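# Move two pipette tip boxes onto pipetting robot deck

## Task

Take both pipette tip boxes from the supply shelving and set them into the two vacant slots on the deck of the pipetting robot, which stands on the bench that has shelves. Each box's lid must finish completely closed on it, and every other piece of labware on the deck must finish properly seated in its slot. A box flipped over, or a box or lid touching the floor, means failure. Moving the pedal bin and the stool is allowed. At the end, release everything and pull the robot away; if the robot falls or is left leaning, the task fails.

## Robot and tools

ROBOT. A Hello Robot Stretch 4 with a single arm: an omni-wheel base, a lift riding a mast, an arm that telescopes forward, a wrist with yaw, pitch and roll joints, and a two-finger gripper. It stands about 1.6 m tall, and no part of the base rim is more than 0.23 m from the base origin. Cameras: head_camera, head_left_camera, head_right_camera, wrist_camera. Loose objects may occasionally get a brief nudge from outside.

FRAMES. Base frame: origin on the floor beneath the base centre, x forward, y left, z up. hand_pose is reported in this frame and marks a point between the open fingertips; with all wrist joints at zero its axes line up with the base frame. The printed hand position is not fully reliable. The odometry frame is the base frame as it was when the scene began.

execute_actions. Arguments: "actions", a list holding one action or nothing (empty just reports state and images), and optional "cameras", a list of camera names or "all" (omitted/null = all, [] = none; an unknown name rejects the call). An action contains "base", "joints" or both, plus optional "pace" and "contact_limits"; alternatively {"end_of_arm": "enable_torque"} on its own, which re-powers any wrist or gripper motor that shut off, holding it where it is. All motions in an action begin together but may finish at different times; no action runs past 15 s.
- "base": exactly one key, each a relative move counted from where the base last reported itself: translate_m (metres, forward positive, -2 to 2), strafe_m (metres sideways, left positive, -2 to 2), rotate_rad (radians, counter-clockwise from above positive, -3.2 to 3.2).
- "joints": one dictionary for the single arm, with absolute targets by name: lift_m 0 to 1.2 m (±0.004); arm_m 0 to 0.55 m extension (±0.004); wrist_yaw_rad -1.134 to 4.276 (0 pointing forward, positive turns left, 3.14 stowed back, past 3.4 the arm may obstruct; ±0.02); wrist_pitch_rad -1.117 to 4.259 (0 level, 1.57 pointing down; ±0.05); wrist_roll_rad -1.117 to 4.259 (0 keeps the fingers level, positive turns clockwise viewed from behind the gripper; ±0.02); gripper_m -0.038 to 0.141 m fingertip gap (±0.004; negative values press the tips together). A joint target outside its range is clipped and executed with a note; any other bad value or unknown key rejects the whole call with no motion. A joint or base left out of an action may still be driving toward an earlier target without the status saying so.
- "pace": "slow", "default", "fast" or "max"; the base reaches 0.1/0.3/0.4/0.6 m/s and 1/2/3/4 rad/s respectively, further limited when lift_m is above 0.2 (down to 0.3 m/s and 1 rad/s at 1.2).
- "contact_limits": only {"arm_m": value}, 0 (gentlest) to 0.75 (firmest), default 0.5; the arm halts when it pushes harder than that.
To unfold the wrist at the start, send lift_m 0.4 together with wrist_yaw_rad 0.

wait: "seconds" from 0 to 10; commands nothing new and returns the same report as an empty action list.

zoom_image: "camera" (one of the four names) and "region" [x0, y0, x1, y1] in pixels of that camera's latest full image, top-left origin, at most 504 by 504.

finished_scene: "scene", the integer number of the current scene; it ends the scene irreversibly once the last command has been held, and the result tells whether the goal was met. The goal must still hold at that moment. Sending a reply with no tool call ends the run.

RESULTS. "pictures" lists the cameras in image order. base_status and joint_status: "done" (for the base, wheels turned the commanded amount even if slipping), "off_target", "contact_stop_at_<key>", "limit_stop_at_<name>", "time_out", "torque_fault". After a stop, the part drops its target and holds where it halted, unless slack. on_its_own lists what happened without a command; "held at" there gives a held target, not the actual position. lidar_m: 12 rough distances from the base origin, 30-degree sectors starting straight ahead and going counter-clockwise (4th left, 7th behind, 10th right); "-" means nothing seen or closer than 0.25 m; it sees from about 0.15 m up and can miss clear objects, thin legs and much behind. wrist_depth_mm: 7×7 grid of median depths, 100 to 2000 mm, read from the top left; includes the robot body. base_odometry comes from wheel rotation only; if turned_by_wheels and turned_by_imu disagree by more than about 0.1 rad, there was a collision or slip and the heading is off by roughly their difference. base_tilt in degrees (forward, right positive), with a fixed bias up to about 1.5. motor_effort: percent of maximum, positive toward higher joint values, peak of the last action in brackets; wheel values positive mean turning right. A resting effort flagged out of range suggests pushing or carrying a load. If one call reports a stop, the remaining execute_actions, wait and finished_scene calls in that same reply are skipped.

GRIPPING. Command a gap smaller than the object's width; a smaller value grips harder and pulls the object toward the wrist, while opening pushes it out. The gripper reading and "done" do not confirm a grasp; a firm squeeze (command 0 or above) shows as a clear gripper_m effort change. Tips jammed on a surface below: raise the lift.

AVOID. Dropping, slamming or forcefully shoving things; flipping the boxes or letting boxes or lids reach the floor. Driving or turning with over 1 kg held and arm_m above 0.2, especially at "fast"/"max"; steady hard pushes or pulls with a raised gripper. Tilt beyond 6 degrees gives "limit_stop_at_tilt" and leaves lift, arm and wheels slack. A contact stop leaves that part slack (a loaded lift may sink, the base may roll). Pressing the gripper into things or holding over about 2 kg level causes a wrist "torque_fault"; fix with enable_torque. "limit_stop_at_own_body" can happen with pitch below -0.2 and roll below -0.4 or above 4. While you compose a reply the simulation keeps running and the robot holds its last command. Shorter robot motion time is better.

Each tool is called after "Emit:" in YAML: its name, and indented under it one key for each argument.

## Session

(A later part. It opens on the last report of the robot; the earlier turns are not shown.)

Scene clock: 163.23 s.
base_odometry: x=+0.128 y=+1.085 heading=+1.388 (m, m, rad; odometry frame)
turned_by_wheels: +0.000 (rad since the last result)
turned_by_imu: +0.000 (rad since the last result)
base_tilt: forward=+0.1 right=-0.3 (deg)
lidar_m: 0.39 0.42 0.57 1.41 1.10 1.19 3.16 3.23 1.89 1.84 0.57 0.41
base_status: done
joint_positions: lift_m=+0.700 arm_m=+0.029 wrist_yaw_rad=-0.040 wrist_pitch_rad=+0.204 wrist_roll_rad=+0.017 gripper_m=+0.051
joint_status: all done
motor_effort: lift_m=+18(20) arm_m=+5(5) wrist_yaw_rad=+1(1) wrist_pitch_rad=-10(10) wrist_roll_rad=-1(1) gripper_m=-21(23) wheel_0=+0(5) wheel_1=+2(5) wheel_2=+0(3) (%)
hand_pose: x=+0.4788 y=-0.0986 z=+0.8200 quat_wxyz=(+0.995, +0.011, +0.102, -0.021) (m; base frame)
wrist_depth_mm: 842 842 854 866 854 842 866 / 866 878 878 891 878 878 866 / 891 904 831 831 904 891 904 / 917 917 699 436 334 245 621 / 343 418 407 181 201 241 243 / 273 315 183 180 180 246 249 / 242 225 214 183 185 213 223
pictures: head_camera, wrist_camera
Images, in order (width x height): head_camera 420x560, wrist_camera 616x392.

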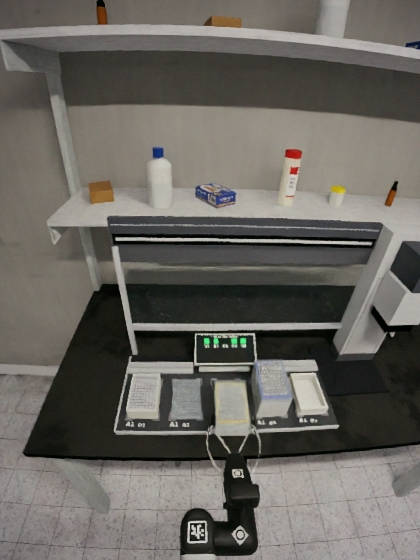

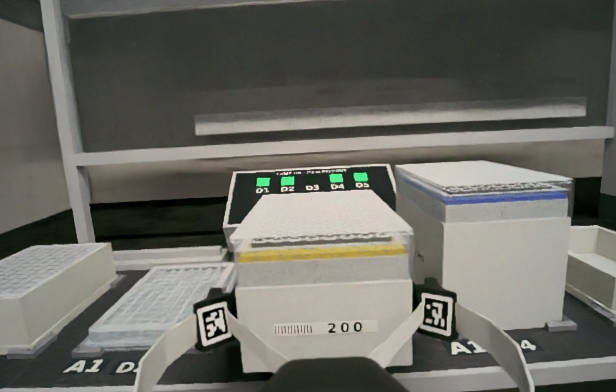

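Emit:
execute_actions:
  actions:
    - {"joints":{"arm_m":0.091,"lift_m":0.692},"pace":"slow"}
  cameras: ["head_camera","wrist_camera","head_right_camera"]

Emit:
zoom_image:
  camera: "head_camera"
  region: [170, 350, 300, 450]

Emit:
zoom_image:
  camera: "head_right_camera"
  region: [170, 330, 250, 400]

Scene clock: 168.27 s.
base_odometry: x=+0.128 y=+1.085 heading=+1.388 (m, m, rad; odometry frame)
turned_by_wheels: +0.000 (rad since the last result)
turned_by_imu: -0.001 (rad since the last result)
base_tilt: forward=+0.1 right=-0.2 (deg)
lidar_m: 0.37 0.42 0.58 1.41 1.10 1.21 3.15 3.20 1.90 1.84 0.56 0.43
base_status: not commanded
joint_positions: lift_m=+0.692 arm_m=+0.090 wrist_yaw_rad=-0.040 wrist_pitch_rad=+0.204 wrist_roll_rad=+0.017 gripper_m=+0.051
joint_status: all done
motor_effort: lift_m=+17(18) arm_m=+5(6) wrist_yaw_rad=+0(1) wrist_pitch_rad=-10(10) wrist_roll_rad=-1(1) gripper_m=-21(22) wheel_0=+0(0) wheel_1=+2(2) wheel_2=+0(0) (%)
hand_pose: x=+0.5397 y=-0.0986 z=+0.8120 quat_wxyz=(+0.995, +0.011, +0.102, -0.021) (m; base frame)
wrist_depth_mm: 768 798 798 798 798 798 798 / 788 820 820 809 809 809 809 / 788 831 778 831 778 842 842 / 809 854 407 375 357 214 203 / 427 480 355 181 200 184 178 / 268 297 183 180 180 181 183 / 230 212 200 182 185 189 189
pictures: head_camera, head_right_camera, wrist_camera
Images, in order (width x height): head_camera 420x560, head_right_camera 420x672, wrist_camera 616x392.

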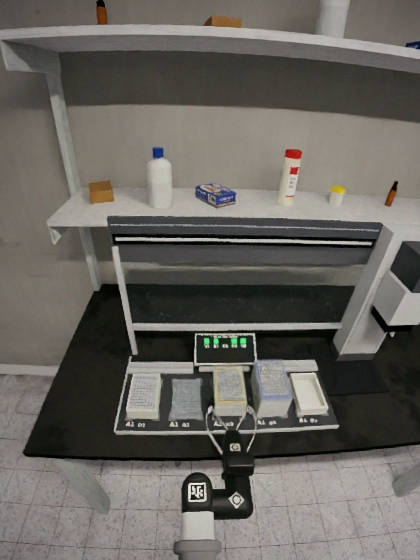

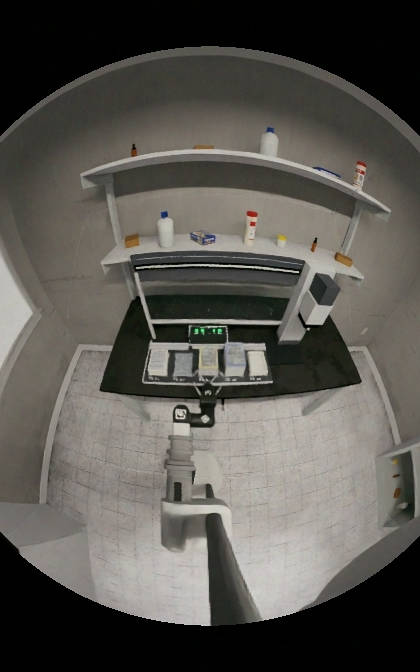

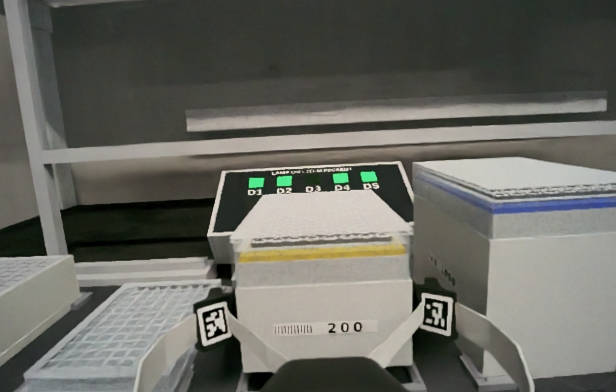

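Region (170, 350, 300, 450) of head_camera's 420x560 image, scaled by 3.877, with more detail than that image has; it fills the top 388 rows of this view, and the rest is white.

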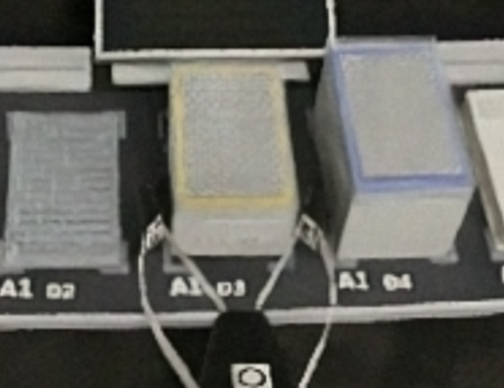

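Region (170, 330, 250, 400) of head_right_camera's 420x672 image, scaled by 6.300, with more detail than that image has; it fills the top 441 rows of this view, and the rest is white.

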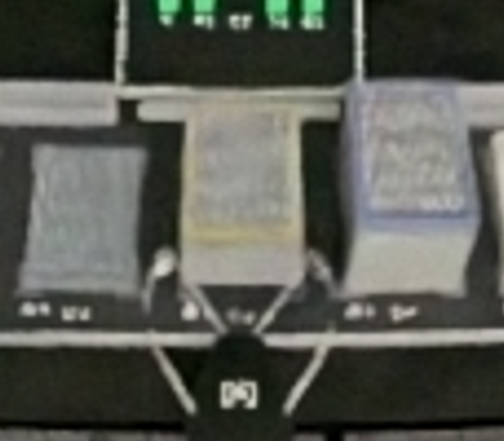

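Emit:
execute_actions:
  actions:
    - {"joints":{"lift_m":0.677},"pace":"slow"}
  cameras: ["wrist_camera","head_camera"]

Emit:
zoom_image:
  camera: "head_camera"
  region: [170, 350, 300, 450]

Scene clock: 171.60 s.
base_odometry: x=+0.128 y=+1.085 heading=+1.388 (m, m, rad; odometry frame)
turned_by_wheels: +0.000 (rad since the last result)
turned_by_imu: -0.001 (rad since the last result)
base_tilt: forward=+0.1 right=-0.2 (deg)
lidar_m: 0.39 0.40 0.57 1.41 1.09 1.18 3.18 3.20 1.90 1.86 0.58 0.43
base_status: not commanded
joint_positions: lift_m=+0.677 arm_m=+0.090 wrist_yaw_rad=-0.040 wrist_pitch_rad=+0.200 wrist_roll_rad=+0.017 gripper_m=+0.051
joint_status: all done
motor_effort: lift_m=+16(18) arm_m=+5(5) wrist_yaw_rad=+0(1) wrist_pitch_rad=+0(10) wrist_roll_rad=+0(1) gripper_m=-22(21) wheel_0=+0(0) wheel_1=+2(2) wheel_2=+0(0) (%)
hand_pose: x=+0.5400 y=-0.0985 z=+0.7981 quat_wxyz=(+0.995, +0.010, +0.100, -0.021) (m; base frame)
wrist_depth_mm: 768 798 798 798 798 798 798 / 788 820 820 820 809 820 809 / 413 842 768 768 842 407 831 / 778 854 392 362 343 185 174 / 322 359 343 179 198 183 177 / 257 271 184 180 180 181 182 / 210 193 184 183 183 179 185
pictures: head_camera, wrist_camera
Images, in order (width x height): head_camera 420x560, wrist_camera 616x392.

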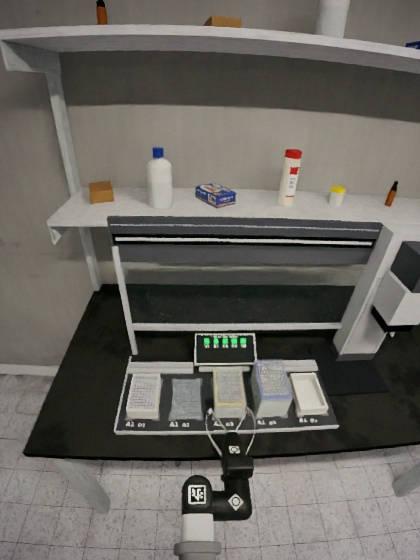

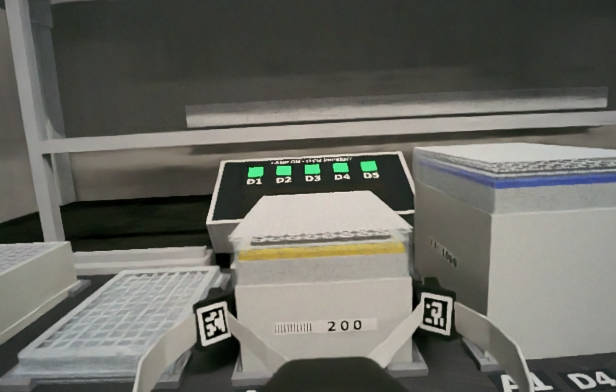

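Region (170, 350, 300, 450) of head_camera's 420x560 image, scaled by 3.877, with more detail than that image has; it fills the top 388 rows of this view, and the rest is white.

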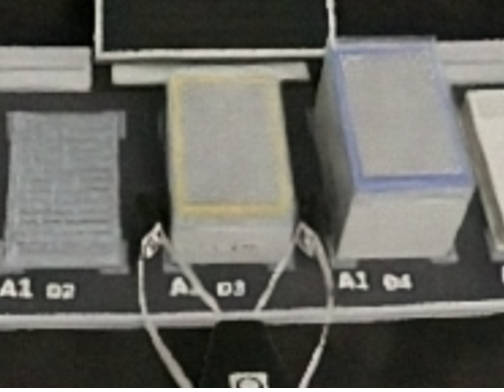

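Emit:
execute_actions:
  actions:
    - {"base":{"translate_m":-0.004},"joints":{"gripper_m":0.068},"pace":"slow"}
  cameras: []

Emit:
execute_actions:
  actions:
    - {"base":{"translate_m":-0.005},"joints":{"gripper_m":0.094},"pace":"slow"}
  cameras: ["wrist_camera"]

Emit:
execute_actions:
  actions:
    - {"base":{"translate_m":-0.1},"joints":{"arm_m":0}}
  cameras: ["wrist_camera"]

Emit:
zoom_image:
  camera: "wrist_camera"
  region: [150, 100, 610, 300]

Scene clock: 176.17 s.
base_odometry: x=+0.128 y=+1.081 heading=+1.388 (m, m, rad; odometry frame)
turned_by_wheels: +0.000 (rad since the last result)
turned_by_imu: -0.001 (rad since the last result)
base_tilt: forward=+0.1 right=-0.2 (deg)
lidar_m: 0.39 0.41 0.58 1.40 1.09 1.20 3.17 3.21 1.89 1.84 0.56 0.43
base_status: done
joint_positions: lift_m=+0.677 arm_m=+0.090 wrist_yaw_rad=-0.041 wrist_pitch_rad=+0.203 wrist_roll_rad=+0.017 gripper_m=+0.068
joint_status: all done
motor_effort: lift_m=+17(17) arm_m=+4(5) wrist_yaw_rad=+5(2) wrist_pitch_rad=-6(5) wrist_roll_rad=+0(0) gripper_m=-8(20) wheel_0=-1(1) wheel_1=-2(3) wheel_2=+1(2) (%)
hand_pose: x=+0.5400 y=-0.0990 z=+0.7974 quat_wxyz=(+0.995, +0.011, +0.101, -0.021) (m; base frame)
wrist_depth_mm: 768 788 798 798 809 809 798 / 788 820 809 831 820 820 809 / 778 842 778 778 413 410 842 / 778 854 392 362 347 185 178 / 301 357 349 186 204 183 181 / 255 266 190 185 185 187 187 / 203 199 186 187 182 176 185
pictures: none
No camera images: the call's "cameras" was empty. Leave "cameras" out to get every camera's image.

Scene clock: 177.60 s.
base_odometry: x=+0.127 y=+1.076 heading=+1.388 (m, m, rad; odometry frame)
turned_by_wheels: +0.000 (rad since the last result)
turned_by_imu: +0.000 (rad since the last result)
base_tilt: forward=+0.1 right=-0.1 (deg)
lidar_m: 0.40 0.41 0.57 1.40 1.10 1.21 3.14 3.25 1.92 1.85 0.55 0.44
base_status: done
joint_positions: lift_m=+0.677 arm_m=+0.090 wrist_yaw_rad=-0.040 wrist_pitch_rad=+0.202 wrist_roll_rad=+0.017 gripper_m=+0.094
joint_status: all done
motor_effort: lift_m=+17(17) arm_m=+4(4) wrist_yaw_rad=+2(5) wrist_pitch_rad=-4(6) wrist_roll_rad=+0(0) gripper_m=-1(9) wheel_0=+0(4) wheel_1=-3(3) wheel_2=+2(4) (%)
hand_pose: x=+0.5402 y=-0.0986 z=+0.7976 quat_wxyz=(+0.995, +0.010, +0.101, -0.021) (m; base frame)
wrist_depth_mm: 778 798 798 809 798 809 809 / 798 831 820 820 820 820 820 / 820 842 778 778 418 413 854 / 750 866 397 366 351 190 182 / 301 362 355 189 206 188 186 / 254 266 191 190 189 192 191 / 203 200 189 159 189 177 185
pictures: wrist_camera
Images, in order (width x height): wrist_camera 616x392.

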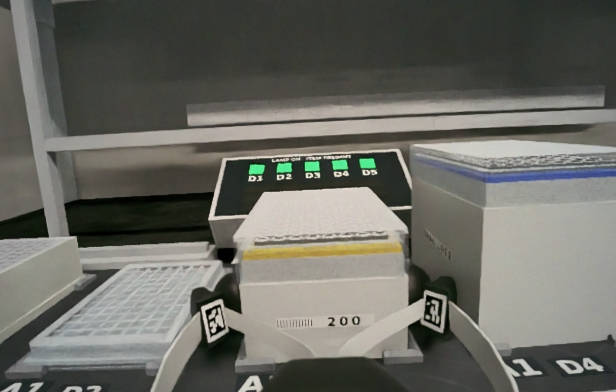

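Scene clock: 179.13 s.
base_odometry: x=+0.108 y=+0.978 heading=+1.388 (m, m, rad; odometry frame)
turned_by_wheels: +0.000 (rad since the last result)
turned_by_imu: -0.001 (rad since the last result)
base_tilt: forward=+0.1 right=-0.2 (deg)
lidar_m: 0.49 0.50 1.46 1.43 1.05 1.19 3.05 3.15 1.90 1.82 0.72 0.53
base_status: done
joint_positions: lift_m=+0.677 arm_m=+0.001 wrist_yaw_rad=-0.040 wrist_pitch_rad=+0.202 wrist_roll_rad=+0.017 gripper_m=+0.094
joint_status: all done
motor_effort: lift_m=+17(17) arm_m=-5(7) wrist_yaw_rad=+2(1) wrist_pitch_rad=-4(4) wrist_roll_rad=+0(0) gripper_m=-1(2) wheel_0=+0(4) wheel_1=-2(5) wheel_2=-1(12) (%)
hand_pose: x=+0.4507 y=-0.0987 z=+0.7975 quat_wxyz=(+0.995, +0.010, +0.101, -0.021) (m; base frame)
wrist_depth_mm: 991 946 976 991 976 991 564 / 1008 991 1008 1008 1008 1008 569 / 1042 991 1025 603 603 1042 574 / 1060 699 559 377 379 389 466 / 377 379 387 373 357 345 343 / 300 294 213 287 283 286 289 / 334 332 336 159 336 338 1060
pictures: wrist_camera
Images, in order (width x height): wrist_camera 616x392.

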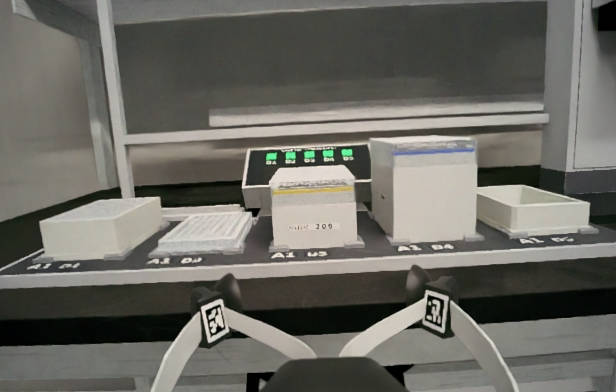

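Region (150, 100, 610, 300) of wrist_camera's 616x392 image, scaled by 1.096; it fills the top 219 rows of this view, and the rest is white.

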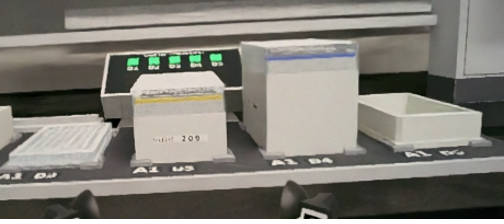

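Emit:
execute_actions:
  actions:
    - {"base":{"translate_m":-0.35},"pace":"fast"}
  cameras: []

Emit:
finished_scene:
  scene: 1

Scene clock: 183.73 s.
base_odometry: x=+0.045 y=+0.634 heading=+1.388 (m, m, rad; odometry frame)
turned_by_wheels: +0.000 (rad since the last result)
turned_by_imu: -0.001 (rad since the last result)
base_tilt: forward=+0.1 right=-0.2 (deg)
lidar_m: 0.84 0.88 1.51 0.93 0.87 1.22 2.70 2.79 1.88 1.81 1.21 0.89
base_status: done
joint_positions: lift_m=+0.677 arm_m=+0.001 wrist_yaw_rad=-0.040 wrist_pitch_rad=+0.202 wrist_roll_rad=+0.017 gripper_m=+0.094
joint_status: not commanded
motor_effort: lift_m=+17(18) arm_m=-5(5) wrist_yaw_rad=+0(1) wrist_pitch_rad=-4(4) wrist_roll_rad=+0(0) gripper_m=-2(1) wheel_0=+1(7) wheel_1=+0(7) wheel_2=-1(11) (%)
hand_pose: x=+0.4507 y=-0.0987 z=+0.7975 quat_wxyz=(+0.995, +0.010, +0.101, -0.021) (m; base frame)
wrist_depth_mm: 1308 1255 904 1138 1182 842 1229 / 1336 1336 1336 1366 1336 891 1336 / 1397 1366 1397 946 1336 917 1397 / 1397 842 723 691 691 676 683 / 676 683 683 904 917 1464 1464 / 1118 1537 213 1255 917 1430 1537 / 1078 1499 1397 159 1336 1336 1397
pictures: none
No camera images: the call's "cameras" was empty. Leave "cameras" out to get every camera's image.

The scene is finished: the task was done.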